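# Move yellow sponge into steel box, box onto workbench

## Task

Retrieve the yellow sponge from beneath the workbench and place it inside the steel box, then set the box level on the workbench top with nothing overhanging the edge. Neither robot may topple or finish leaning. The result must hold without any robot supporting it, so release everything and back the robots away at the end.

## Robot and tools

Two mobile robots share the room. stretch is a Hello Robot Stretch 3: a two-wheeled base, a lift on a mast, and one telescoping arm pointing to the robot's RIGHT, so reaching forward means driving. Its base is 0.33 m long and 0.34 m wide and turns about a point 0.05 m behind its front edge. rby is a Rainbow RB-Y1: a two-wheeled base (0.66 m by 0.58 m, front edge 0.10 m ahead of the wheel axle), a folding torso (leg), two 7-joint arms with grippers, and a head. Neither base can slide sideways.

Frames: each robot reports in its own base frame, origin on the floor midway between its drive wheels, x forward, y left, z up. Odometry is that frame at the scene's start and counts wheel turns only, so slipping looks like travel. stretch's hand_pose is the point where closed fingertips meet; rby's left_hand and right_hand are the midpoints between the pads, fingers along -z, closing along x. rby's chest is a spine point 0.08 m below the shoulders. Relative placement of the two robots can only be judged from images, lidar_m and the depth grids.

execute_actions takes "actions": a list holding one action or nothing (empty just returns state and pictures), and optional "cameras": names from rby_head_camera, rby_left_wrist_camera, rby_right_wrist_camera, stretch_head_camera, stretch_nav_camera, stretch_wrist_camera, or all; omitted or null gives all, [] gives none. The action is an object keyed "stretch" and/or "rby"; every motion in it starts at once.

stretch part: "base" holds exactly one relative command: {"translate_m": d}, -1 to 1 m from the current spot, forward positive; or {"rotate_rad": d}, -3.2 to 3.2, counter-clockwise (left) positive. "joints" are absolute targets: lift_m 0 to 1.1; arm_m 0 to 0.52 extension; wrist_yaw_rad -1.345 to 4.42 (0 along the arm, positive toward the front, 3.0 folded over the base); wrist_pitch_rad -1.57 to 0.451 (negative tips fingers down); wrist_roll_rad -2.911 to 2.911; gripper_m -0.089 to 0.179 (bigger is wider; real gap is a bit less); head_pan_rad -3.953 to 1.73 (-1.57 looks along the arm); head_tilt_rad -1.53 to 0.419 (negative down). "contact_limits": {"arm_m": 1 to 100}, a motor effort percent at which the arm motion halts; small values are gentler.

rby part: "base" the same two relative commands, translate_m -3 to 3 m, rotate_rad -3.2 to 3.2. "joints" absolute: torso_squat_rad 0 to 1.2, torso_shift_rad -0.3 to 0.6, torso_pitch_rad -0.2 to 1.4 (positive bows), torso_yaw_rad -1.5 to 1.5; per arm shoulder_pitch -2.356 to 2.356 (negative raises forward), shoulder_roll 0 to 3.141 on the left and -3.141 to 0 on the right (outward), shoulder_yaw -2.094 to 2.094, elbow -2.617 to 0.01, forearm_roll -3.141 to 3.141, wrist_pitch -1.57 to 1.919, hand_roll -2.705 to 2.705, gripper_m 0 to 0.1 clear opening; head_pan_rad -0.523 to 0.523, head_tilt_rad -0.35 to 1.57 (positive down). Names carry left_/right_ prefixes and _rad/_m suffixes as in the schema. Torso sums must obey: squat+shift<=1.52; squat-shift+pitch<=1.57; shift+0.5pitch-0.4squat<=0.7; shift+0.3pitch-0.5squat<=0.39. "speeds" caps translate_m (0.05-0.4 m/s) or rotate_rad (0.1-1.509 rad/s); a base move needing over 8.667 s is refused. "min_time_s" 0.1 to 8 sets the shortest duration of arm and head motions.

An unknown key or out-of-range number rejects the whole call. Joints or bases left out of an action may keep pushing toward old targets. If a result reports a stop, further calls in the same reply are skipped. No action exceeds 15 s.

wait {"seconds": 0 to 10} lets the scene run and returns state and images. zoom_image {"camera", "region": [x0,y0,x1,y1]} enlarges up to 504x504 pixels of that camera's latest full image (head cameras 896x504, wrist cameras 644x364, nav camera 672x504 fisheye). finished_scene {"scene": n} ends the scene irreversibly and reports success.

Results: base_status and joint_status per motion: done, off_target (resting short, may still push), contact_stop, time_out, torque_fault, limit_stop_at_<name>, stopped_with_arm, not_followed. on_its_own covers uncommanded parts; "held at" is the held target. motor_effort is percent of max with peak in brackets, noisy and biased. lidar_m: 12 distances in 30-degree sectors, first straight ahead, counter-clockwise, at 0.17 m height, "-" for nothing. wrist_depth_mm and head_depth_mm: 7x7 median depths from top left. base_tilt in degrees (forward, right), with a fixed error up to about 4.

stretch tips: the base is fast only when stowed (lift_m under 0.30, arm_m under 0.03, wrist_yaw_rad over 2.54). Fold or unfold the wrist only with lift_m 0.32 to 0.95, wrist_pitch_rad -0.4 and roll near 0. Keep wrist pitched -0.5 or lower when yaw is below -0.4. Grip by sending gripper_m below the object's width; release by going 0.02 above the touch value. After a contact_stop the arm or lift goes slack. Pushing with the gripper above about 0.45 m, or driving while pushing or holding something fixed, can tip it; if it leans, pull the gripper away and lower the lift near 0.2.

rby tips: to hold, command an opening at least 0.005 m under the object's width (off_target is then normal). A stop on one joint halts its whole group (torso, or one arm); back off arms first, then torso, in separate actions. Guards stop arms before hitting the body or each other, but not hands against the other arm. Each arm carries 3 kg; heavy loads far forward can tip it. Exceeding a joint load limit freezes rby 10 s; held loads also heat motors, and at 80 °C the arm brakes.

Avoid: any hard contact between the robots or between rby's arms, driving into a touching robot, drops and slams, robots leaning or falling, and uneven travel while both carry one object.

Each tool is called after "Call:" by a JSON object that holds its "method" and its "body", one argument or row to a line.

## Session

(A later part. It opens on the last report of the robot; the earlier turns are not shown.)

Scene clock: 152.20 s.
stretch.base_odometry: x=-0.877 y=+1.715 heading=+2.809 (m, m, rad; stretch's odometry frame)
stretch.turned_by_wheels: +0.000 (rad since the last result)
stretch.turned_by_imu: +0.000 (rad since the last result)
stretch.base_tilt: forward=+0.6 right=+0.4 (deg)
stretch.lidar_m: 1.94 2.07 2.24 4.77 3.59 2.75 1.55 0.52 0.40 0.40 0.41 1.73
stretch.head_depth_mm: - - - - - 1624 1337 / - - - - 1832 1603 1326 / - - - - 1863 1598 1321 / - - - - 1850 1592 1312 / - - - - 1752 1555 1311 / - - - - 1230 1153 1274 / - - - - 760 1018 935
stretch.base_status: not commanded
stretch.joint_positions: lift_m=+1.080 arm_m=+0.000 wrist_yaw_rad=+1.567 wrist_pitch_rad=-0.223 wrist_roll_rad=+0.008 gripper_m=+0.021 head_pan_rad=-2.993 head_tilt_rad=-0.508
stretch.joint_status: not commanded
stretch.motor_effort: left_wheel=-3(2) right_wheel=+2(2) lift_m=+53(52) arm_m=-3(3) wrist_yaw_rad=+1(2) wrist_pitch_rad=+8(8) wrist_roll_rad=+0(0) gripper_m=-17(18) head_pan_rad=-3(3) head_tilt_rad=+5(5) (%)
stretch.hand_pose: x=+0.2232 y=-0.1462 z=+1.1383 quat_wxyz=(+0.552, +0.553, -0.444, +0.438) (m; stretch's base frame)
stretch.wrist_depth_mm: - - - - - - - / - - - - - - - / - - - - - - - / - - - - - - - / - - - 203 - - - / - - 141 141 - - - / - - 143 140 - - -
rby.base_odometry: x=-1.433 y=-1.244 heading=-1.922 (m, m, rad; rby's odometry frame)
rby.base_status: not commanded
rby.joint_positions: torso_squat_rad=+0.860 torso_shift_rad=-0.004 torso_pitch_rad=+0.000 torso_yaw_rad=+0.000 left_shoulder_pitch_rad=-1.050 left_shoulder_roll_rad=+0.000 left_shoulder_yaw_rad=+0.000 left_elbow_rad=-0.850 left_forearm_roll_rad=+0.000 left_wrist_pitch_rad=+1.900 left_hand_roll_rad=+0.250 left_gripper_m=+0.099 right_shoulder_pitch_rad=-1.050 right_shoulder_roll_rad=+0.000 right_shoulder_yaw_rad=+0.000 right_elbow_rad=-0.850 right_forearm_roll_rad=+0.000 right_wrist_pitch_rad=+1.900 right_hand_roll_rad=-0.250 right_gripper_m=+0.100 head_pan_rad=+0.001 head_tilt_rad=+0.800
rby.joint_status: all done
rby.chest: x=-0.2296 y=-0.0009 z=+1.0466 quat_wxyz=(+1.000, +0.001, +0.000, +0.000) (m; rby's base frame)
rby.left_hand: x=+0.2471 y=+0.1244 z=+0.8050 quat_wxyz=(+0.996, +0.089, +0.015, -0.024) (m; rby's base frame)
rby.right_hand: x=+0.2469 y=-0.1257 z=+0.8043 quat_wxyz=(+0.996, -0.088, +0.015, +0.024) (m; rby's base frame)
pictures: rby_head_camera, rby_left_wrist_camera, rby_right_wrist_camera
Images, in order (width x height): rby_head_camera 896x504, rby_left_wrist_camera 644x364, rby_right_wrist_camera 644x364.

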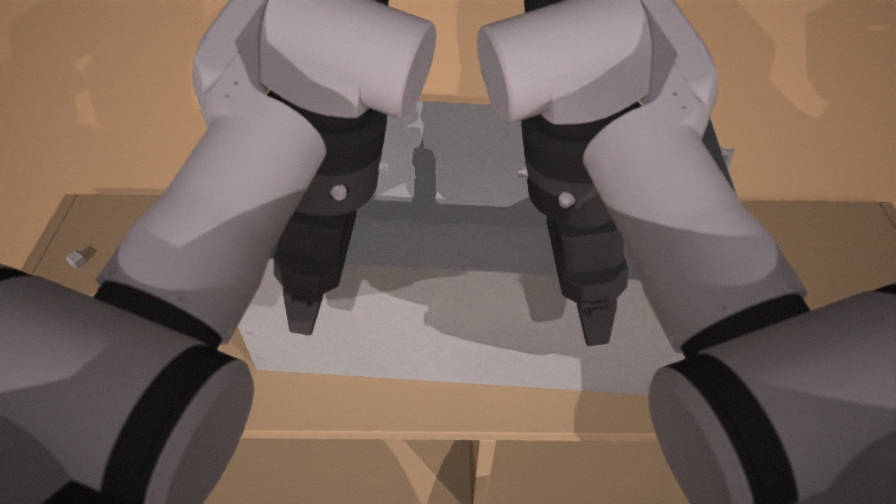

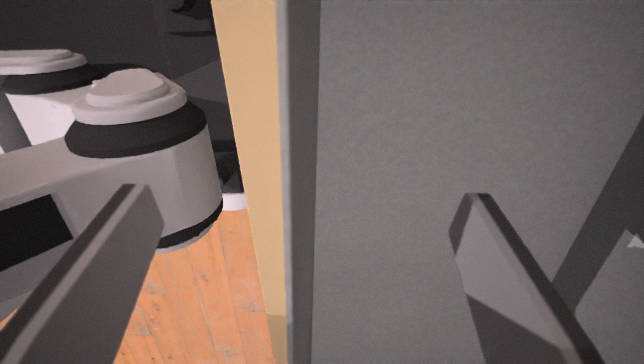

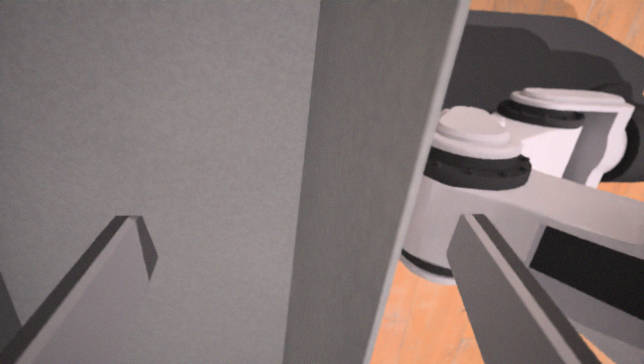

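Straddling front wall. Go a little deeper, close, lift.

Call:
{"method": "execute_actions", "body": {
  "actions": [
    {"rby":{"joints":{"torso_squat_rad":0.9}}}
  ],
  "cameras": []
}}

Call:
{"method": "execute_actions", "body": {
  "actions": [
    {"rby":{"joints":{"left_gripper_m":0.0,"right_gripper_m":0.0}}}
  ],
  "cameras": []
}}

Call:
{"method": "execute_actions", "body": {
  "actions": [
    {"rby":{"joints":{"torso_squat_rad":0.8}}}
  ],
  "cameras": ["rby_head_camera","rby_left_wrist_camera","rby_right_wrist_camera"]
}}

Scene clock: 153.37 s.
stretch.base_odometry: x=-0.877 y=+1.715 heading=+2.809 (m, m, rad; stretch's odometry frame)
stretch.turned_by_wheels: +0.000 (rad since the last result)
stretch.turned_by_imu: +0.000 (rad since the last result)
stretch.base_tilt: forward=+0.7 right=+0.2 (deg)
stretch.lidar_m: 1.94 2.07 2.24 4.76 3.58 2.74 1.55 0.52 0.40 0.39 0.41 1.72
stretch.head_depth_mm: - - - - - 1624 1332 / - - - - 1847 1596 1327 / - - - - 1850 1588 1329 / - - - - 1862 1581 1315 / - - - - 1749 1551 1318 / - - - - 1225 1145 1292 / - - - - 761 1021 935
stretch.base_status: not commanded
stretch.joint_positions: lift_m=+1.080 arm_m=+0.000 wrist_yaw_rad=+1.567 wrist_pitch_rad=-0.223 wrist_roll_rad=+0.008 gripper_m=+0.021 head_pan_rad=-2.993 head_tilt_rad=-0.508
stretch.joint_status: not commanded
stretch.motor_effort: left_wheel=-2(3) right_wheel=+2(1) lift_m=+52(52) arm_m=-3(3) wrist_yaw_rad=+2(2) wrist_pitch_rad=+8(8) wrist_roll_rad=+0(0) gripper_m=-19(17) head_pan_rad=-2(3) head_tilt_rad=+5(4) (%)
stretch.hand_pose: x=+0.2232 y=-0.1462 z=+1.1383 quat_wxyz=(+0.552, +0.553, -0.444, +0.438) (m; stretch's base frame)
stretch.wrist_depth_mm: - - - - - - - / - - - - - - - / - - - - - - - / - - - - - - - / - - - 203 - - - / - - 140 142 - - - / - - 144 140 - - -
rby.base_odometry: x=-1.433 y=-1.244 heading=-1.922 (m, m, rad; rby's odometry frame)
rby.base_status: not commanded
rby.joint_positions: torso_squat_rad=+0.900 torso_shift_rad=-0.005 torso_pitch_rad=-0.003 torso_yaw_rad=+0.000 left_shoulder_pitch_rad=-1.052 left_shoulder_roll_rad=+0.001 left_shoulder_yaw_rad=+0.000 left_elbow_rad=-0.851 left_forearm_roll_rad=+0.000 left_wrist_pitch_rad=+1.900 left_hand_roll_rad=+0.250 left_gripper_m=+0.099 right_shoulder_pitch_rad=-1.057 right_shoulder_roll_rad=-0.002 right_shoulder_yaw_rad=+0.000 right_elbow_rad=-0.853 right_forearm_roll_rad=+0.000 right_wrist_pitch_rad=+1.901 right_hand_roll_rad=-0.250 right_gripper_m=+0.100 head_pan_rad=+0.001 head_tilt_rad=+0.800
rby.joint_status: all done
rby.chest: x=-0.2310 y=-0.0009 z=+1.0249 quat_wxyz=(+1.000, +0.001, -0.001, +0.000) (m; rby's base frame)
rby.left_hand: x=+0.2473 y=+0.1243 z=+0.7858 quat_wxyz=(+0.996, +0.089, +0.012, -0.024) (m; rby's base frame)
rby.right_hand: x=+0.2486 y=-0.1253 z=+0.7880 quat_wxyz=(+0.996, -0.088, +0.010, +0.024) (m; rby's base frame)
pictures: none
No camera images: the call's "cameras" was empty. Leave "cameras" out to get every camera's image.

Scene clock: 154.83 s.
stretch.base_odometry: x=-0.877 y=+1.715 heading=+2.809 (m, m, rad; stretch's odometry frame)
stretch.turned_by_wheels: +0.000 (rad since the last result)
stretch.turned_by_imu: +0.000 (rad since the last result)
stretch.base_tilt: forward=+0.6 right=+0.5 (deg)
stretch.lidar_m: 1.95 2.07 2.24 4.77 3.59 2.75 1.55 0.52 0.40 0.39 0.41 1.72
stretch.head_depth_mm: - - - - - 1611 1335 / - - - - 1828 1613 1335 / - - - - 1867 1583 1317 / - - - - 1836 1583 1320 / - - - - 1740 1552 1315 / - - - - 1224 1144 1287 / - - - - 766 1014 940
stretch.base_status: not commanded
stretch.joint_positions: lift_m=+1.080 arm_m=+0.000 wrist_yaw_rad=+1.567 wrist_pitch_rad=-0.223 wrist_roll_rad=+0.008 gripper_m=+0.021 head_pan_rad=-2.993 head_tilt_rad=-0.508
stretch.joint_status: not commanded
stretch.motor_effort: left_wheel=-2(2) right_wheel=+2(1) lift_m=+53(53) arm_m=-3(4) wrist_yaw_rad=+2(2) wrist_pitch_rad=+8(8) wrist_roll_rad=+0(0) gripper_m=-19(18) head_pan_rad=-2(3) head_tilt_rad=+5(5) (%)
stretch.hand_pose: x=+0.2232 y=-0.1462 z=+1.1383 quat_wxyz=(+0.552, +0.553, -0.444, +0.438) (m; stretch's base frame)
stretch.wrist_depth_mm: - - - - - - - / - - - - - - - / - - - - - - - / - - - - - - - / - - - 203 - - - / - - 140 141 - - - / - - 144 140 - - -
rby.base_odometry: x=-1.433 y=-1.244 heading=-1.922 (m, m, rad; rby's odometry frame)
rby.base_status: not commanded
rby.joint_positions: torso_squat_rad=+0.900 torso_shift_rad=-0.005 torso_pitch_rad=-0.003 torso_yaw_rad=-0.001 left_shoulder_pitch_rad=-1.052 left_shoulder_roll_rad=+0.001 left_shoulder_yaw_rad=+0.000 left_elbow_rad=-0.851 left_forearm_roll_rad=+0.000 left_wrist_pitch_rad=+1.900 left_hand_roll_rad=+0.250 left_gripper_m=+0.002 right_shoulder_pitch_rad=-1.057 right_shoulder_roll_rad=-0.003 right_shoulder_yaw_rad=+0.000 right_elbow_rad=-0.853 right_forearm_roll_rad=+0.001 right_wrist_pitch_rad=+1.902 right_hand_roll_rad=-0.250 right_gripper_m=+0.004 head_pan_rad=+0.001 head_tilt_rad=+0.800
rby.joint_status: all done
rby.chest: x=-0.2310 y=-0.0009 z=+1.0249 quat_wxyz=(+1.000, +0.001, -0.002, +0.000) (m; rby's base frame)
rby.left_hand: x=+0.2474 y=+0.1242 z=+0.7860 quat_wxyz=(+0.996, +0.089, +0.012, -0.024) (m; rby's base frame)
rby.right_hand: x=+0.2487 y=-0.1260 z=+0.7885 quat_wxyz=(+0.996, -0.089, +0.009, +0.024) (m; rby's base frame)
pictures: none
No camera images: the call's "cameras" was empty. Leave "cameras" out to get every camera's image.

Scene clock: 155.93 s.
stretch.base_odometry: x=-0.877 y=+1.715 heading=+2.809 (m, m, rad; stretch's odometry frame)
stretch.turned_by_wheels: +0.000 (rad since the last result)
stretch.turned_by_imu: +0.000 (rad since the last result)
stretch.base_tilt: forward=+0.6 right=+0.3 (deg)
stretch.lidar_m: 1.94 2.07 2.24 4.78 3.58 2.74 1.55 0.52 0.40 0.39 0.41 1.73
stretch.head_depth_mm: - - - - - 1615 1343 / - - - - 1849 1592 1333 / - - - - 1845 1587 1327 / - - - - 1838 1576 1315 / - - - - 1737 1562 1311 / - - - - 1221 1140 1288 / - - - - 765 1019 935
stretch.base_status: not commanded
stretch.joint_positions: lift_m=+1.080 arm_m=+0.000 wrist_yaw_rad=+1.567 wrist_pitch_rad=-0.223 wrist_roll_rad=+0.008 gripper_m=+0.021 head_pan_rad=-2.993 head_tilt_rad=-0.508
stretch.joint_status: not commanded
stretch.motor_effort: left_wheel=-2(2) right_wheel=+2(1) lift_m=+53(52) arm_m=-3(3) wrist_yaw_rad=+2(2) wrist_pitch_rad=+8(8) wrist_roll_rad=+0(0) gripper_m=-18(18) head_pan_rad=-3(3) head_tilt_rad=+5(5) (%)
stretch.hand_pose: x=+0.2232 y=-0.1462 z=+1.1383 quat_wxyz=(+0.552, +0.553, -0.444, +0.438) (m; stretch's base frame)
stretch.wrist_depth_mm: - - - - - - - / - - - - - - - / - - - - - - - / - - - - - - - / - - - 203 - - - / - - 140 141 - - - / - - 144 140 - - -
rby.base_odometry: x=-1.433 y=-1.244 heading=-1.922 (m, m, rad; rby's odometry frame)
rby.base_status: not commanded
rby.joint_positions: torso_squat_rad=+0.800 torso_shift_rad=-0.003 torso_pitch_rad=+0.002 torso_yaw_rad=+0.000 left_shoulder_pitch_rad=-1.047 left_shoulder_roll_rad=+0.000 left_shoulder_yaw_rad=+0.000 left_elbow_rad=-0.848 left_forearm_roll_rad=+0.000 left_wrist_pitch_rad=+1.900 left_hand_roll_rad=+0.250 left_gripper_m=+0.007 right_shoulder_pitch_rad=-1.047 right_shoulder_roll_rad=+0.000 right_shoulder_yaw_rad=+0.000 right_elbow_rad=-0.848 right_forearm_roll_rad=+0.000 right_wrist_pitch_rad=+1.900 right_hand_roll_rad=-0.250 right_gripper_m=+0.008 head_pan_rad=+0.001 head_tilt_rad=+0.800
rby.joint_status: all done
rby.chest: x=-0.2290 y=-0.0009 z=+1.0777 quat_wxyz=(+1.000, +0.001, +0.001, +0.000) (m; rby's base frame)
rby.left_hand: x=+0.2461 y=+0.1247 z=+0.8336 quat_wxyz=(+0.996, +0.089, +0.018, -0.024) (m; rby's base frame)
rby.right_hand: x=+0.2460 y=-0.1261 z=+0.8331 quat_wxyz=(+0.996, -0.088, +0.018, +0.024) (m; rby's base frame)
pictures: rby_head_camera, rby_left_wrist_camera, rby_right_wrist_camera
Images, in order (width x height): rby_head_camera 896x504, rby_left_wrist_camera 644x364, rby_right_wrist_camera 644x364.

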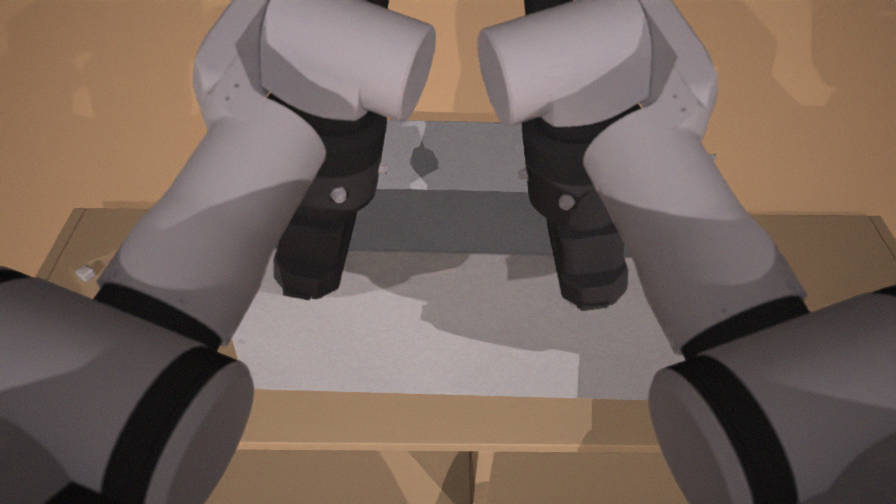

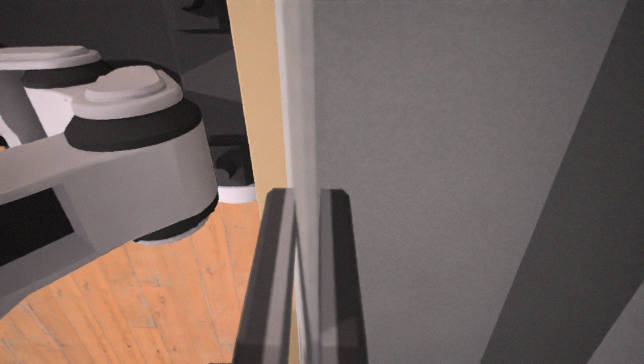

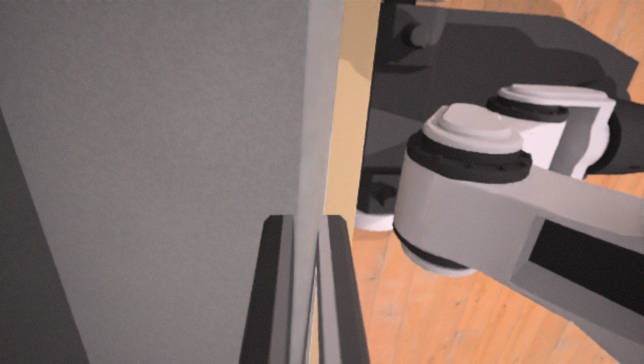

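Call:
{"method": "execute_actions", "body": {
  "actions": [
    {"rby":{"joints":{"torso_squat_rad":0.6,"head_tilt_rad":0.9}}}
  ],
  "cameras": ["rby_head_camera","rby_left_wrist_camera","stretch_nav_camera"]
}}

Scene clock: 157.70 s.
stretch.base_odometry: x=-0.877 y=+1.715 heading=+2.809 (m, m, rad; stretch's odometry frame)
stretch.turned_by_wheels: +0.000 (rad since the last result)
stretch.turned_by_imu: +0.000 (rad since the last result)
stretch.base_tilt: forward=+0.6 right=+0.3 (deg)
stretch.lidar_m: 1.94 2.07 2.24 4.78 3.56 2.75 1.55 0.52 0.40 0.39 0.41 1.73
stretch.head_depth_mm: - - - - - 1596 1346 / - - - - 1831 1588 1336 / - - - - 1862 1595 1327 / - - - - 1847 1573 1326 / - - - - 1732 1562 1304 / - - - - 1220 1142 1288 / - - - - 761 1017 937
stretch.base_status: not commanded
stretch.joint_positions: lift_m=+1.080 arm_m=+0.000 wrist_yaw_rad=+1.567 wrist_pitch_rad=-0.223 wrist_roll_rad=+0.008 gripper_m=+0.021 head_pan_rad=-2.993 head_tilt_rad=-0.508
stretch.joint_status: not commanded
stretch.motor_effort: left_wheel=-2(2) right_wheel=+1(1) lift_m=+52(52) arm_m=-3(3) wrist_yaw_rad=+2(1) wrist_pitch_rad=+8(8) wrist_roll_rad=+0(0) gripper_m=-19(18) head_pan_rad=-3(3) head_tilt_rad=+5(5) (%)
stretch.hand_pose: x=+0.2232 y=-0.1462 z=+1.1383 quat_wxyz=(+0.552, +0.553, -0.444, +0.438) (m; stretch's base frame)
stretch.wrist_depth_mm: - - - - - - - / - - - - - - - / - - - - - - - / - - - - - - - / - - - 202 - - - / - - 141 141 - - - / - - 144 139 - - -
rby.base_odometry: x=-1.433 y=-1.244 heading=-1.922 (m, m, rad; rby's odometry frame)
rby.base_status: not commanded
rby.joint_positions: torso_squat_rad=+0.600 torso_shift_rad=-0.004 torso_pitch_rad=+0.000 torso_yaw_rad=+0.000 left_shoulder_pitch_rad=-1.050 left_shoulder_roll_rad=+0.000 left_shoulder_yaw_rad=+0.000 left_elbow_rad=-0.850 left_forearm_roll_rad=+0.000 left_wrist_pitch_rad=+1.900 left_hand_roll_rad=+0.250 left_gripper_m=+0.000 right_shoulder_pitch_rad=-1.050 right_shoulder_roll_rad=+0.000 right_shoulder_yaw_rad=+0.000 right_elbow_rad=-0.850 right_forearm_roll_rad=+0.000 right_wrist_pitch_rad=+1.900 right_hand_roll_rad=-0.250 right_gripper_m=+0.000 head_pan_rad=+0.001 head_tilt_rad=+0.900
rby.joint_status: all done
rby.chest: x=-0.2300 y=-0.0010 z=+1.1677 quat_wxyz=(+1.000, +0.001, +0.000, +0.000) (m; rby's base frame)
rby.left_hand: x=+0.2465 y=+0.1241 z=+0.9259 quat_wxyz=(+0.996, +0.089, +0.015, -0.025) (m; rby's base frame)
rby.right_hand: x=+0.2463 y=-0.1257 z=+0.9252 quat_wxyz=(+0.996, -0.088, +0.016, +0.024) (m; rby's base frame)
pictures: rby_head_camera, rby_left_wrist_camera, stretch_nav_camera (sideways: a quarter turn counterclockwise sets it upright)
Images, in order (width x height): rby_head_camera 896x504, rby_left_wrist_camera 644x364, stretch_nav_camera 672x504.

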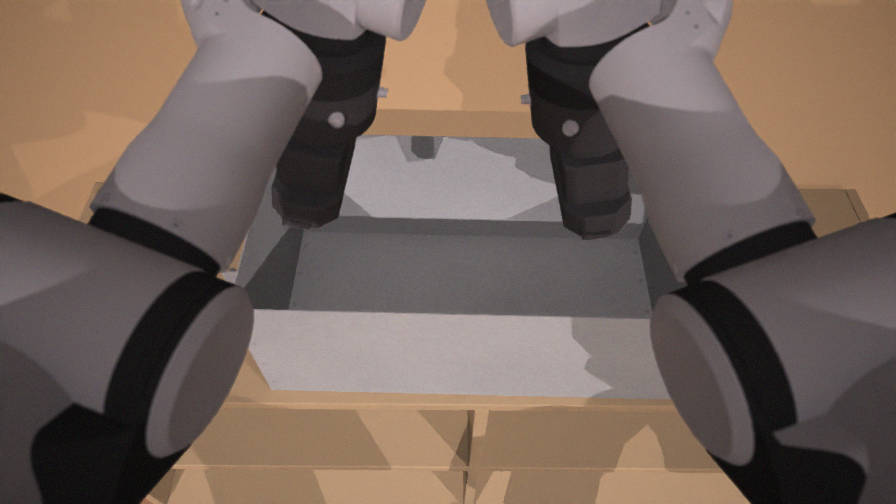

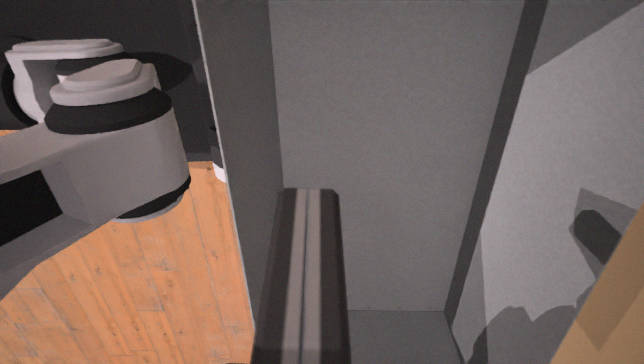

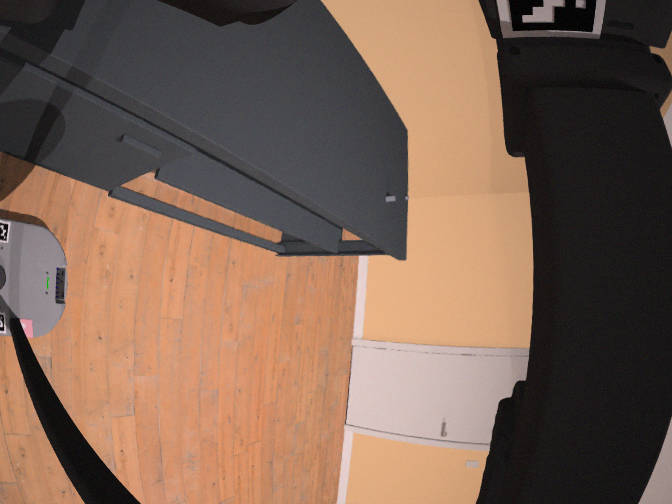

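Call:
{"method": "execute_actions", "body": {
  "actions": [
    {"rby":{"base":{"translate_m":-0.4}}}
  ],
  "cameras": []
}}

Call:
{"method": "execute_actions", "body": {
  "actions": [
    {"rby":{"joints":{"torso_squat_rad":1.05,"head_tilt_rad":0.5,"left_gripper_m":0.07,"right_gripper_m":0.07,"left_shoulder_pitch_rad":-0.15,"left_shoulder_roll_rad":0.9,"left_shoulder_yaw_rad":-0.4,"left_elbow_rad":-1.75,"left_wrist_pitch_rad":0,"left_hand_roll_rad":0.8,"right_shoulder_pitch_rad":-0.15,"right_shoulder_roll_rad":-0.9,"right_shoulder_yaw_rad":0.4,"right_elbow_rad":-1.75,"right_wrist_pitch_rad":0,"right_hand_roll_rad":-0.8}}}
  ],
  "cameras": ["rby_head_camera","rby_left_wrist_camera","rby_right_wrist_camera"]
}}

Scene clock: 162.63 s.
stretch.base_odometry: x=-0.877 y=+1.715 heading=+2.809 (m, m, rad; stretch's odometry frame)
stretch.turned_by_wheels: +0.000 (rad since the last result)
stretch.turned_by_imu: +0.001 (rad since the last result)
stretch.base_tilt: forward=+0.4 right=+0.3 (deg)
stretch.lidar_m: 1.94 2.07 2.10 2.30 3.58 2.74 1.55 0.52 0.40 0.39 0.41 1.73
stretch.head_depth_mm: - - - - - 1612 1332 / - - - - 1833 1589 1327 / - - - - 1856 1589 1329 / - - - - 1833 1582 1313 / - - - - 1740 1549 1305 / - - - - 1232 1146 1284 / - - - - 762 1014 935
stretch.base_status: not commanded
stretch.joint_positions: lift_m=+1.080 arm_m=+0.000 wrist_yaw_rad=+1.567 wrist_pitch_rad=-0.223 wrist_roll_rad=+0.008 gripper_m=+0.021 head_pan_rad=-2.993 head_tilt_rad=-0.508
stretch.joint_status: not commanded
stretch.motor_effort: left_wheel=-2(2) right_wheel=+2(1) lift_m=+52(53) arm_m=-3(3) wrist_yaw_rad=+2(2) wrist_pitch_rad=+8(8) wrist_roll_rad=+0(0) gripper_m=-18(18) head_pan_rad=-2(3) head_tilt_rad=+5(5) (%)
stretch.hand_pose: x=+0.2232 y=-0.1462 z=+1.1383 quat_wxyz=(+0.552, +0.553, -0.444, +0.438) (m; stretch's base frame)
stretch.wrist_depth_mm: - - - - - - - / - - - - - - - / - - - - - - - / - - - - - - - / - - - 203 - - - / - - 140 142 - - - / - - 144 140 - - -
rby.base_odometry: x=-1.295 y=-0.868 heading=-1.921 (m, m, rad; rby's odometry frame)
rby.base_status: done
rby.joint_positions: torso_squat_rad=+0.600 torso_shift_rad=-0.004 torso_pitch_rad=+0.000 torso_yaw_rad=+0.000 left_shoulder_pitch_rad=-1.050 left_shoulder_roll_rad=+0.000 left_shoulder_yaw_rad=+0.000 left_elbow_rad=-0.850 left_forearm_roll_rad=+0.000 left_wrist_pitch_rad=+1.900 left_hand_roll_rad=+0.250 left_gripper_m=+0.000 right_shoulder_pitch_rad=-1.050 right_shoulder_roll_rad=+0.000 right_shoulder_yaw_rad=+0.000 right_elbow_rad=-0.850 right_forearm_roll_rad=+0.000 right_wrist_pitch_rad=+1.900 right_hand_roll_rad=-0.250 right_gripper_m=+0.000 head_pan_rad=+0.001 head_tilt_rad=+0.900
rby.joint_status: not commanded
rby.chest: x=-0.2301 y=-0.0011 z=+1.1677 quat_wxyz=(+1.000, +0.001, +0.000, +0.000) (m; rby's base frame)
rby.left_hand: x=+0.2466 y=+0.1241 z=+0.9260 quat_wxyz=(+0.996, +0.089, +0.015, -0.025) (m; rby's base frame)
rby.right_hand: x=+0.2464 y=-0.1257 z=+0.9253 quat_wxyz=(+0.996, -0.088, +0.016, +0.024) (m; rby's base frame)
pictures: none
No camera images: the call's "cameras" was empty. Leave "cameras" out to get every camera's image.

Scene clock: 164.90 s.
stretch.base_odometry: x=-0.877 y=+1.715 heading=+2.809 (m, m, rad; stretch's odometry frame)
stretch.turned_by_wheels: +0.000 (rad since the last result)
stretch.turned_by_imu: +0.000 (rad since the last result)
stretch.base_tilt: forward=+0.6 right=+0.3 (deg)
stretch.lidar_m: 1.95 2.06 2.10 2.31 3.57 2.74 1.56 0.52 0.40 0.39 0.41 1.73
stretch.head_depth_mm: - - - - - 1613 1337 / - - - - 1853 1601 1330 / - - - - 1860 1580 1326 / - - - - 1830 1587 1324 / - - - - 1760 1546 1307 / - - - - 1227 1145 1276 / - - - - 765 1015 937
stretch.base_status: not commanded
stretch.joint_positions: lift_m=+1.080 arm_m=+0.000 wrist_yaw_rad=+1.567 wrist_pitch_rad=-0.223 wrist_roll_rad=+0.008 gripper_m=+0.021 head_pan_rad=-2.993 head_tilt_rad=-0.508
stretch.joint_status: not commanded
stretch.motor_effort: left_wheel=-2(2) right_wheel=+2(2) lift_m=+52(53) arm_m=-4(2) wrist_yaw_rad=+2(2) wrist_pitch_rad=+8(8) wrist_roll_rad=+0(0) gripper_m=-17(18) head_pan_rad=-3(3) head_tilt_rad=+5(5) (%)
stretch.hand_pose: x=+0.2232 y=-0.1462 z=+1.1383 quat_wxyz=(+0.552, +0.553, -0.444, +0.438) (m; stretch's base frame)
stretch.wrist_depth_mm: - - - - - - - / - - - - - - - / - - - - - - - / - - - - - - - / - - - 204 - - - / - - 139 142 - - - / - - 144 139 - - -
rby.base_odometry: x=-1.295 y=-0.868 heading=-1.921 (m, m, rad; rby's odometry frame)
rby.base_status: not commanded
rby.joint_positions: torso_squat_rad=+1.050 torso_shift_rad=-0.004 torso_pitch_rad=+0.000 torso_yaw_rad=+0.000 left_shoulder_pitch_rad=-0.150 left_shoulder_roll_rad=+0.900 left_shoulder_yaw_rad=-0.400 left_elbow_rad=-1.750 left_forearm_roll_rad=+0.000 left_wrist_pitch_rad=+0.000 left_hand_roll_rad=+0.800 left_gripper_m=+0.070 right_shoulder_pitch_rad=-0.150 right_shoulder_roll_rad=-0.900 right_shoulder_yaw_rad=+0.400 right_elbow_rad=-1.750 right_forearm_roll_rad=+0.000 right_wrist_pitch_rad=+0.000 right_hand_roll_rad=-0.800 right_gripper_m=+0.070 head_pan_rad=+0.001 head_tilt_rad=+0.500
rby.joint_status: all done
rby.chest: x=-0.2293 y=-0.0008 z=+0.9382 quat_wxyz=(+1.000, +0.001, +0.000, +0.000) (m; rby's base frame)
rby.left_hand: x=+0.2839 y=+0.2414 z=+0.7948 quat_wxyz=(+0.704, -0.121, -0.674, -0.188) (m; rby's base frame)
rby.right_hand: x=+0.2838 y=-0.2428 z=+0.7938 quat_wxyz=(+0.704, +0.122, -0.674, +0.187) (m; rby's base frame)
pictures: rby_head_camera, rby_left_wrist_camera, rby_right_wrist_camera
Images, in order (width x height): rby_head_camera 896x504, rby_left_wrist_camera 644x364, rby_right_wrist_camera 644x364.

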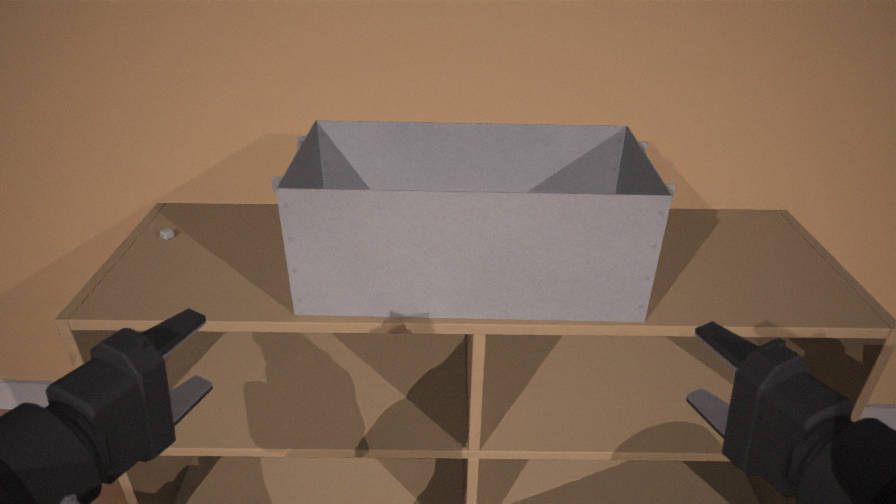

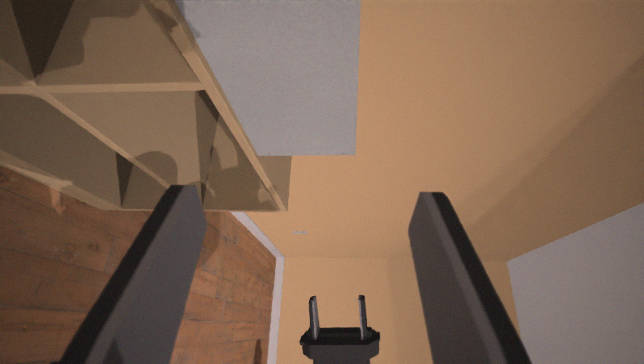

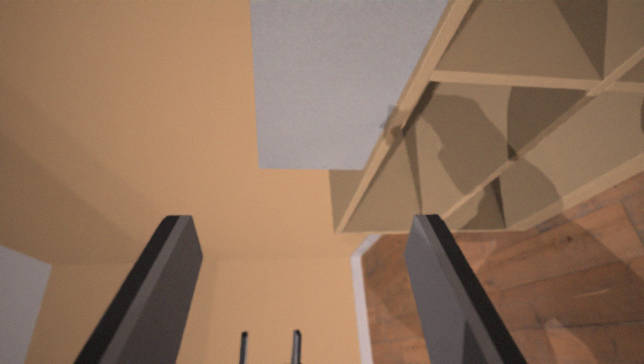

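Call:
{"method": "execute_actions", "body": {
  "actions": [
    {"rby":{"base":{"translate_m":0.25},"joints":{"left_shoulder_roll_rad":1.0,"right_shoulder_roll_rad":-1.2,"right_hand_roll_rad":-1.05,"left_hand_roll_rad":0.88,"head_tilt_rad":0.65}}}
  ],
  "cameras": ["rby_head_camera","rby_left_wrist_camera","rby_right_wrist_camera"]
}}

Scene clock: 167.77 s.
stretch.base_odometry: x=-0.877 y=+1.715 heading=+2.809 (m, m, rad; stretch's odometry frame)
stretch.turned_by_wheels: +0.000 (rad since the last result)
stretch.turned_by_imu: +0.000 (rad since the last result)
stretch.base_tilt: forward=+0.6 right=+0.3 (deg)
stretch.lidar_m: 1.94 2.07 2.18 4.78 3.58 2.74 1.55 0.52 0.40 0.39 0.41 1.72
stretch.head_depth_mm: - - - - - 1610 1334 / - - - - 1842 1586 1335 / - - - - 1860 1586 1325 / - - - - 1871 1582 1315 / - - - - 1724 1559 1318 / - - - - 1227 1144 1287 / - - - - 763 1019 940
stretch.base_status: not commanded
stretch.joint_positions: lift_m=+1.080 arm_m=+0.000 wrist_yaw_rad=+1.567 wrist_pitch_rad=-0.223 wrist_roll_rad=+0.008 gripper_m=+0.021 head_pan_rad=-2.993 head_tilt_rad=-0.508
stretch.joint_status: not commanded
stretch.motor_effort: left_wheel=-2(2) right_wheel=+2(2) lift_m=+53(53) arm_m=-3(3) wrist_yaw_rad=+2(2) wrist_pitch_rad=+8(8) wrist_roll_rad=+0(0) gripper_m=-18(19) head_pan_rad=-3(3) head_tilt_rad=+5(5) (%)
stretch.hand_pose: x=+0.2232 y=-0.1462 z=+1.1383 quat_wxyz=(+0.552, +0.553, -0.444, +0.438) (m; stretch's base frame)
stretch.wrist_depth_mm: - - - - - - - / - - - - - - - / - - - - - - - / - - - - - - - / - - - 201 - - - / - - 140 141 - - - / - - 144 140 - - -
rby.base_odometry: x=-1.381 y=-1.103 heading=-1.920 (m, m, rad; rby's odometry frame)
rby.base_status: done
rby.joint_positions: torso_squat_rad=+1.050 torso_shift_rad=-0.004 torso_pitch_rad=+0.000 torso_yaw_rad=+0.000 left_shoulder_pitch_rad=-0.150 left_shoulder_roll_rad=+1.000 left_shoulder_yaw_rad=-0.400 left_elbow_rad=-1.750 left_forearm_roll_rad=+0.000 left_wrist_pitch_rad=+0.000 left_hand_roll_rad=+0.880 left_gripper_m=+0.070 right_shoulder_pitch_rad=-0.150 right_shoulder_roll_rad=-1.200 right_shoulder_yaw_rad=+0.400 right_elbow_rad=-1.750 right_forearm_roll_rad=+0.000 right_wrist_pitch_rad=+0.000 right_hand_roll_rad=-1.050 right_gripper_m=+0.070 head_pan_rad=+0.001 head_tilt_rad=+0.650
rby.joint_status: all done
rby.chest: x=-0.2292 y=-0.0009 z=+0.9382 quat_wxyz=(+1.000, +0.001, +0.000, +0.000) (m; rby's base frame)
rby.left_hand: x=+0.2845 y=+0.2704 z=+0.8011 quat_wxyz=(+0.717, -0.107, -0.663, -0.189) (m; rby's base frame)
rby.right_hand: x=+0.2842 y=-0.3275 z=+0.8208 quat_wxyz=(+0.741, +0.082, -0.642, +0.180) (m; rby's base frame)
pictures: rby_head_camera, rby_left_wrist_camera, rby_right_wrist_camera
Images, in order (width x height): rby_head_camera 896x504, rby_left_wrist_camera 644x364, rby_right_wrist_camera 644x364.

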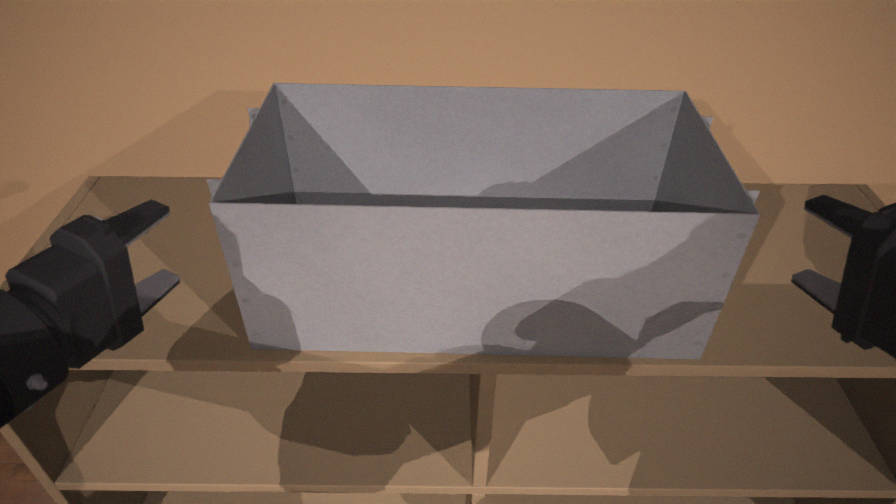

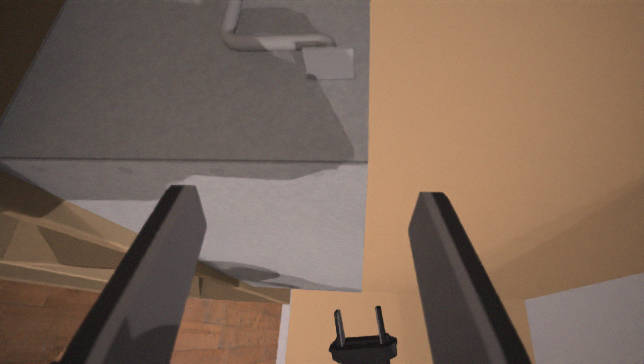

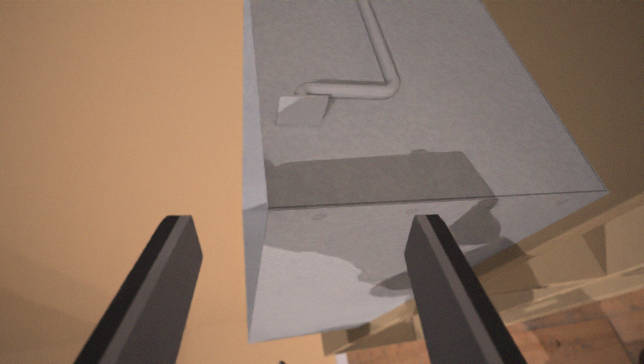

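Call:
{"method": "execute_actions", "body": {
  "actions": [
    {"rby":{"base":{"translate_m":0.11},"joints":{"torso_squat_rad":1.13,"head_tilt_rad":0.8}}}
  ],
  "cameras": ["rby_head_camera","rby_left_wrist_camera","rby_right_wrist_camera"]
}}

Scene clock: 169.97 s.
stretch.base_odometry: x=-0.877 y=+1.715 heading=+2.809 (m, m, rad; stretch's odometry frame)
stretch.turned_by_wheels: +0.000 (rad since the last result)
stretch.turned_by_imu: +0.000 (rad since the last result)
stretch.base_tilt: forward=+0.7 right=+0.4 (deg)
stretch.lidar_m: 1.94 2.07 2.23 4.77 3.58 2.74 1.55 0.52 0.40 0.40 0.41 1.73
stretch.head_depth_mm: - - - - - 1624 1347 / - - - - 1848 1612 1330 / - - - - 1850 1577 1326 / - - - - 1837 1590 1320 / - - - - 1738 1551 1311 / - - - - 1234 1149 1284 / - - - - 763 1010 939
stretch.base_status: not commanded
stretch.joint_positions: lift_m=+1.080 arm_m=+0.000 wrist_yaw_rad=+1.567 wrist_pitch_rad=-0.223 wrist_roll_rad=+0.008 gripper_m=+0.021 head_pan_rad=-2.993 head_tilt_rad=-0.508
stretch.joint_status: not commanded
stretch.motor_effort: left_wheel=-2(2) right_wheel=+2(2) lift_m=+53(53) arm_m=-3(3) wrist_yaw_rad=+2(2) wrist_pitch_rad=+8(8) wrist_roll_rad=+0(0) gripper_m=-19(19) head_pan_rad=-3(3) head_tilt_rad=+5(6) (%)
stretch.hand_pose: x=+0.2232 y=-0.1462 z=+1.1383 quat_wxyz=(+0.552, +0.553, -0.444, +0.438) (m; stretch's base frame)
stretch.wrist_depth_mm: - - - - - - - / - - - - - - - / - - - - - - - / - - - - - - - / - - - 202 - - - / - - 140 142 - - - / - - 144 140 - - -
rby.base_odometry: x=-1.418 y=-1.207 heading=-1.919 (m, m, rad; rby's odometry frame)
rby.base_status: done
rby.joint_positions: torso_squat_rad=+1.130 torso_shift_rad=-0.004 torso_pitch_rad=+0.000 torso_yaw_rad=+0.000 left_shoulder_pitch_rad=-0.150 left_shoulder_roll_rad=+1.000 left_shoulder_yaw_rad=-0.400 left_elbow_rad=-1.750 left_forearm_roll_rad=+0.000 left_wrist_pitch_rad=+0.000 left_hand_roll_rad=+0.880 left_gripper_m=+0.070 right_shoulder_pitch_rad=-0.150 right_shoulder_roll_rad=-1.200 right_shoulder_yaw_rad=+0.400 right_elbow_rad=-1.750 right_forearm_roll_rad=+0.000 right_wrist_pitch_rad=+0.000 right_hand_roll_rad=-1.050 right_gripper_m=+0.070 head_pan_rad=+0.001 head_tilt_rad=+0.800
rby.joint_status: all done
rby.chest: x=-0.2291 y=-0.0008 z=+0.8886 quat_wxyz=(+1.000, +0.001, +0.000, +0.000) (m; rby's base frame)
rby.left_hand: x=+0.2847 y=+0.2704 z=+0.7514 quat_wxyz=(+0.717, -0.107, -0.663, -0.189) (m; rby's base frame)
rby.right_hand: x=+0.2843 y=-0.3275 z=+0.7711 quat_wxyz=(+0.741, +0.082, -0.642, +0.180) (m; rby's base frame)
pictures: rby_head_camera, rby_left_wrist_camera, rby_right_wrist_camera
Images, in order (width x height): rby_head_camera 896x504, rby_left_wrist_camera 644x364, rby_right_wrist_camera 644x364.

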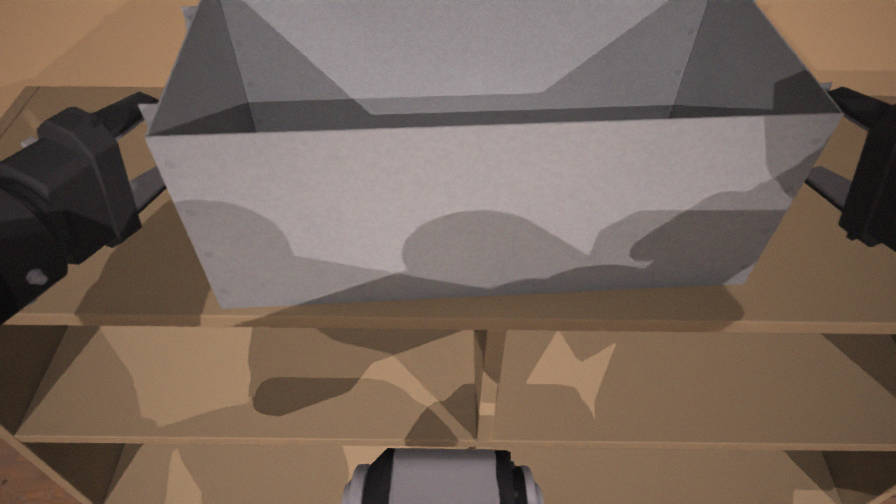

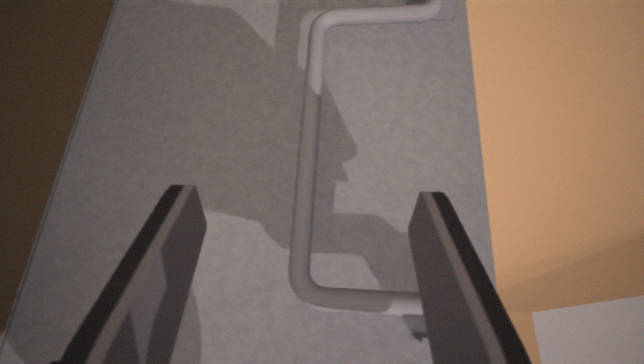

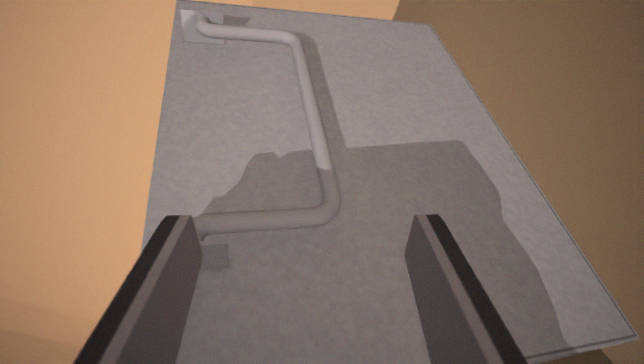

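Call:
{"method": "execute_actions", "body": {
  "actions": [
    {"rby":{"joints":{"left_gripper_m":0.05,"right_gripper_m":0.05,"left_shoulder_yaw_rad":-0.33,"right_shoulder_yaw_rad":0.33}}}
  ],
  "cameras": []
}}

Call:
{"method": "execute_actions", "body": {
  "actions": [
    {"rby":{"base":{"translate_m":0.03},"joints":{"torso_pitch_rad":0.12,"torso_squat_rad":1.0}}}
  ],
  "cameras": ["rby_head_camera","rby_left_wrist_camera","rby_right_wrist_camera"]
}}

Scene clock: 171.67 s.
stretch.base_odometry: x=-0.877 y=+1.715 heading=+2.809 (m, m, rad; stretch's odometry frame)
stretch.turned_by_wheels: +0.000 (rad since the last result)
stretch.turned_by_imu: +0.000 (rad since the last result)
stretch.base_tilt: forward=+0.6 right=+0.2 (deg)
stretch.lidar_m: 1.94 2.07 2.22 4.78 3.59 2.74 1.55 0.52 0.40 0.39 0.41 1.73
stretch.head_depth_mm: - - - - - 1614 1332 / - - - - 1838 1603 1335 / - - - - 1869 1596 1325 / - - - - 1845 1579 1321 / - - - - 1745 1559 1311 / - - - - 1232 1144 1279 / - - - - 758 1009 935
stretch.base_status: not commanded
stretch.joint_positions: lift_m=+1.080 arm_m=+0.000 wrist_yaw_rad=+1.567 wrist_pitch_rad=-0.223 wrist_roll_rad=+0.008 gripper_m=+0.021 head_pan_rad=-2.993 head_tilt_rad=-0.508
stretch.joint_status: not commanded
stretch.motor_effort: left_wheel=-2(2) right_wheel=+2(2) lift_m=+52(52) arm_m=-3(3) wrist_yaw_rad=+2(2) wrist_pitch_rad=+8(8) wrist_roll_rad=+0(0) gripper_m=-18(18) head_pan_rad=-3(3) head_tilt_rad=+5(5) (%)
stretch.hand_pose: x=+0.2232 y=-0.1462 z=+1.1383 quat_wxyz=(+0.552, +0.553, -0.444, +0.438) (m; stretch's base frame)
stretch.wrist_depth_mm: - - - - - - - / - - - - - - - / - - - - - - - / - - - - - - - / - - - 203 - - - / - - 140 142 - - - / - - 144 140 - - -
rby.base_odometry: x=-1.418 y=-1.207 heading=-1.919 (m, m, rad; rby's odometry frame)
rby.base_status: not commanded
rby.joint_positions: torso_squat_rad=+1.130 torso_shift_rad=-0.004 torso_pitch_rad=+0.000 torso_yaw_rad=+0.000 left_shoulder_pitch_rad=-0.150 left_shoulder_roll_rad=+1.000 left_shoulder_yaw_rad=-0.330 left_elbow_rad=-1.750 left_forearm_roll_rad=+0.000 left_wrist_pitch_rad=+0.000 left_hand_roll_rad=+0.880 left_gripper_m=+0.050 right_shoulder_pitch_rad=-0.150 right_shoulder_roll_rad=-1.200 right_shoulder_yaw_rad=+0.331 right_elbow_rad=-1.750 right_forearm_roll_rad=+0.000 right_wrist_pitch_rad=+0.000 right_hand_roll_rad=-1.050 right_gripper_m=+0.050 head_pan_rad=+0.001 head_tilt_rad=+0.800
rby.joint_status: all done
rby.chest: x=-0.2291 y=-0.0008 z=+0.8886 quat_wxyz=(+1.000, +0.001, +0.000, +0.000) (m; rby's base frame)
rby.left_hand: x=+0.2943 y=+0.2879 z=+0.7813 quat_wxyz=(+0.700, -0.092, -0.686, -0.176) (m; rby's base frame)
rby.right_hand: x=+0.2932 y=-0.3391 z=+0.8038 quat_wxyz=(+0.722, +0.070, -0.667, +0.171) (m; rby's base frame)
pictures: none
No camera images: the call's "cameras" was empty. Leave "cameras" out to get every camera's image.

Scene clock: 172.87 s.
stretch.base_odometry: x=-0.877 y=+1.715 heading=+2.809 (m, m, rad; stretch's odometry frame)
stretch.turned_by_wheels: +0.000 (rad since the last result)
stretch.turned_by_imu: +0.000 (rad since the last result)
stretch.base_tilt: forward=+0.7 right=+0.4 (deg)
stretch.lidar_m: 1.94 2.07 2.23 4.76 3.58 2.74 1.55 0.52 0.40 0.39 0.41 1.72
stretch.head_depth_mm: - - - - - 1610 1341 / - - - - 1845 1593 1329 / - - - - 1843 1603 1325 / - - - - 1861 1573 1316 / - - - - 1731 1560 1317 / - - - - 1231 1142 1284 / - - - - 764 1019 939
stretch.base_status: not commanded
stretch.joint_positions: lift_m=+1.080 arm_m=+0.000 wrist_yaw_rad=+1.567 wrist_pitch_rad=-0.223 wrist_roll_rad=+0.008 gripper_m=+0.021 head_pan_rad=-2.993 head_tilt_rad=-0.508
stretch.joint_status: not commanded
stretch.motor_effort: left_wheel=-2(2) right_wheel=+2(2) lift_m=+52(52) arm_m=-3(3) wrist_yaw_rad=+3(2) wrist_pitch_rad=+8(8) wrist_roll_rad=+0(0) gripper_m=-19(19) head_pan_rad=-3(3) head_tilt_rad=+5(5) (%)
stretch.hand_pose: x=+0.2232 y=-0.1462 z=+1.1383 quat_wxyz=(+0.552, +0.553, -0.444, +0.438) (m; stretch's base frame)
stretch.wrist_depth_mm: - - - - - - - / - - - - - - - / - - - - - - - / - - - - - - - / - - - 201 - - - / - - 140 142 - - - / - - 144 140 - - -
rby.base_odometry: x=-1.429 y=-1.235 heading=-1.918 (m, m, rad; rby's odometry frame)
rby.base_status: done
rby.joint_positions: torso_squat_rad=+1.000 torso_shift_rad=-0.003 torso_pitch_rad=+0.120 torso_yaw_rad=+0.000 left_shoulder_pitch_rad=-0.150 left_shoulder_roll_rad=+1.000 left_shoulder_yaw_rad=-0.330 left_elbow_rad=-1.750 left_forearm_roll_rad=+0.000 left_wrist_pitch_rad=+0.000 left_hand_roll_rad=+0.880 left_gripper_m=+0.050 right_shoulder_pitch_rad=-0.150 right_shoulder_roll_rad=-1.200 right_shoulder_yaw_rad=+0.330 right_elbow_rad=-1.750 right_forearm_roll_rad=+0.000 right_wrist_pitch_rad=+0.000 right_hand_roll_rad=-1.050 right_gripper_m=+0.050 head_pan_rad=+0.001 head_tilt_rad=+0.800
rby.joint_status: all done
rby.chest: x=-0.1922 y=-0.0009 z=+0.9659 quat_wxyz=(+0.998, +0.001, +0.060, +0.000) (m; rby's base frame)
rby.left_hand: x=+0.3145 y=+0.2880 z=+0.7967 quat_wxyz=(+0.740, -0.103, -0.643, -0.170) (m; rby's base frame)
rby.right_hand: x=+0.3162 y=-0.3391 z=+0.8192 quat_wxyz=(+0.761, +0.081, -0.622, +0.167) (m; rby's base frame)
pictures: rby_head_camera, rby_left_wrist_camera, rby_right_wrist_camera
Images, in order (width x height): rby_head_camera 896x504, rby_left_wrist_camera 644x364, rby_right_wrist_camera 644x364.

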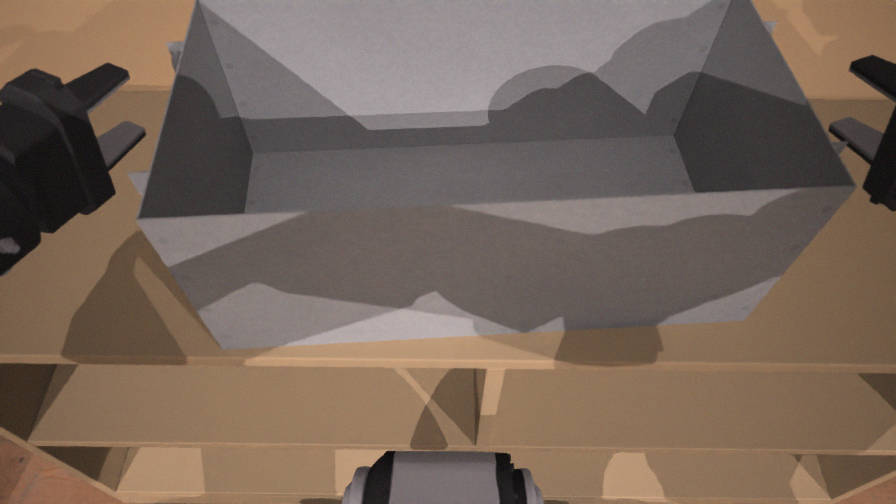

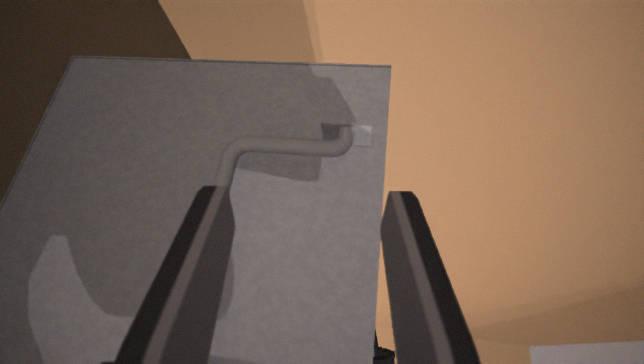

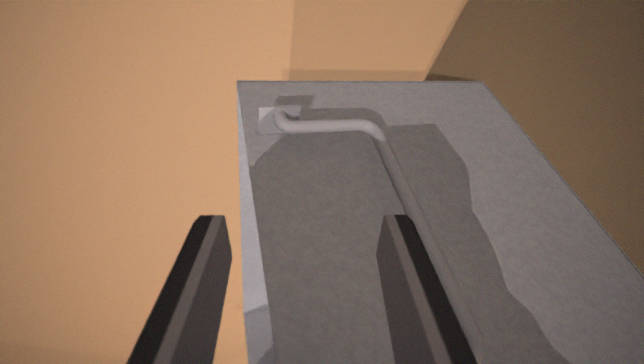

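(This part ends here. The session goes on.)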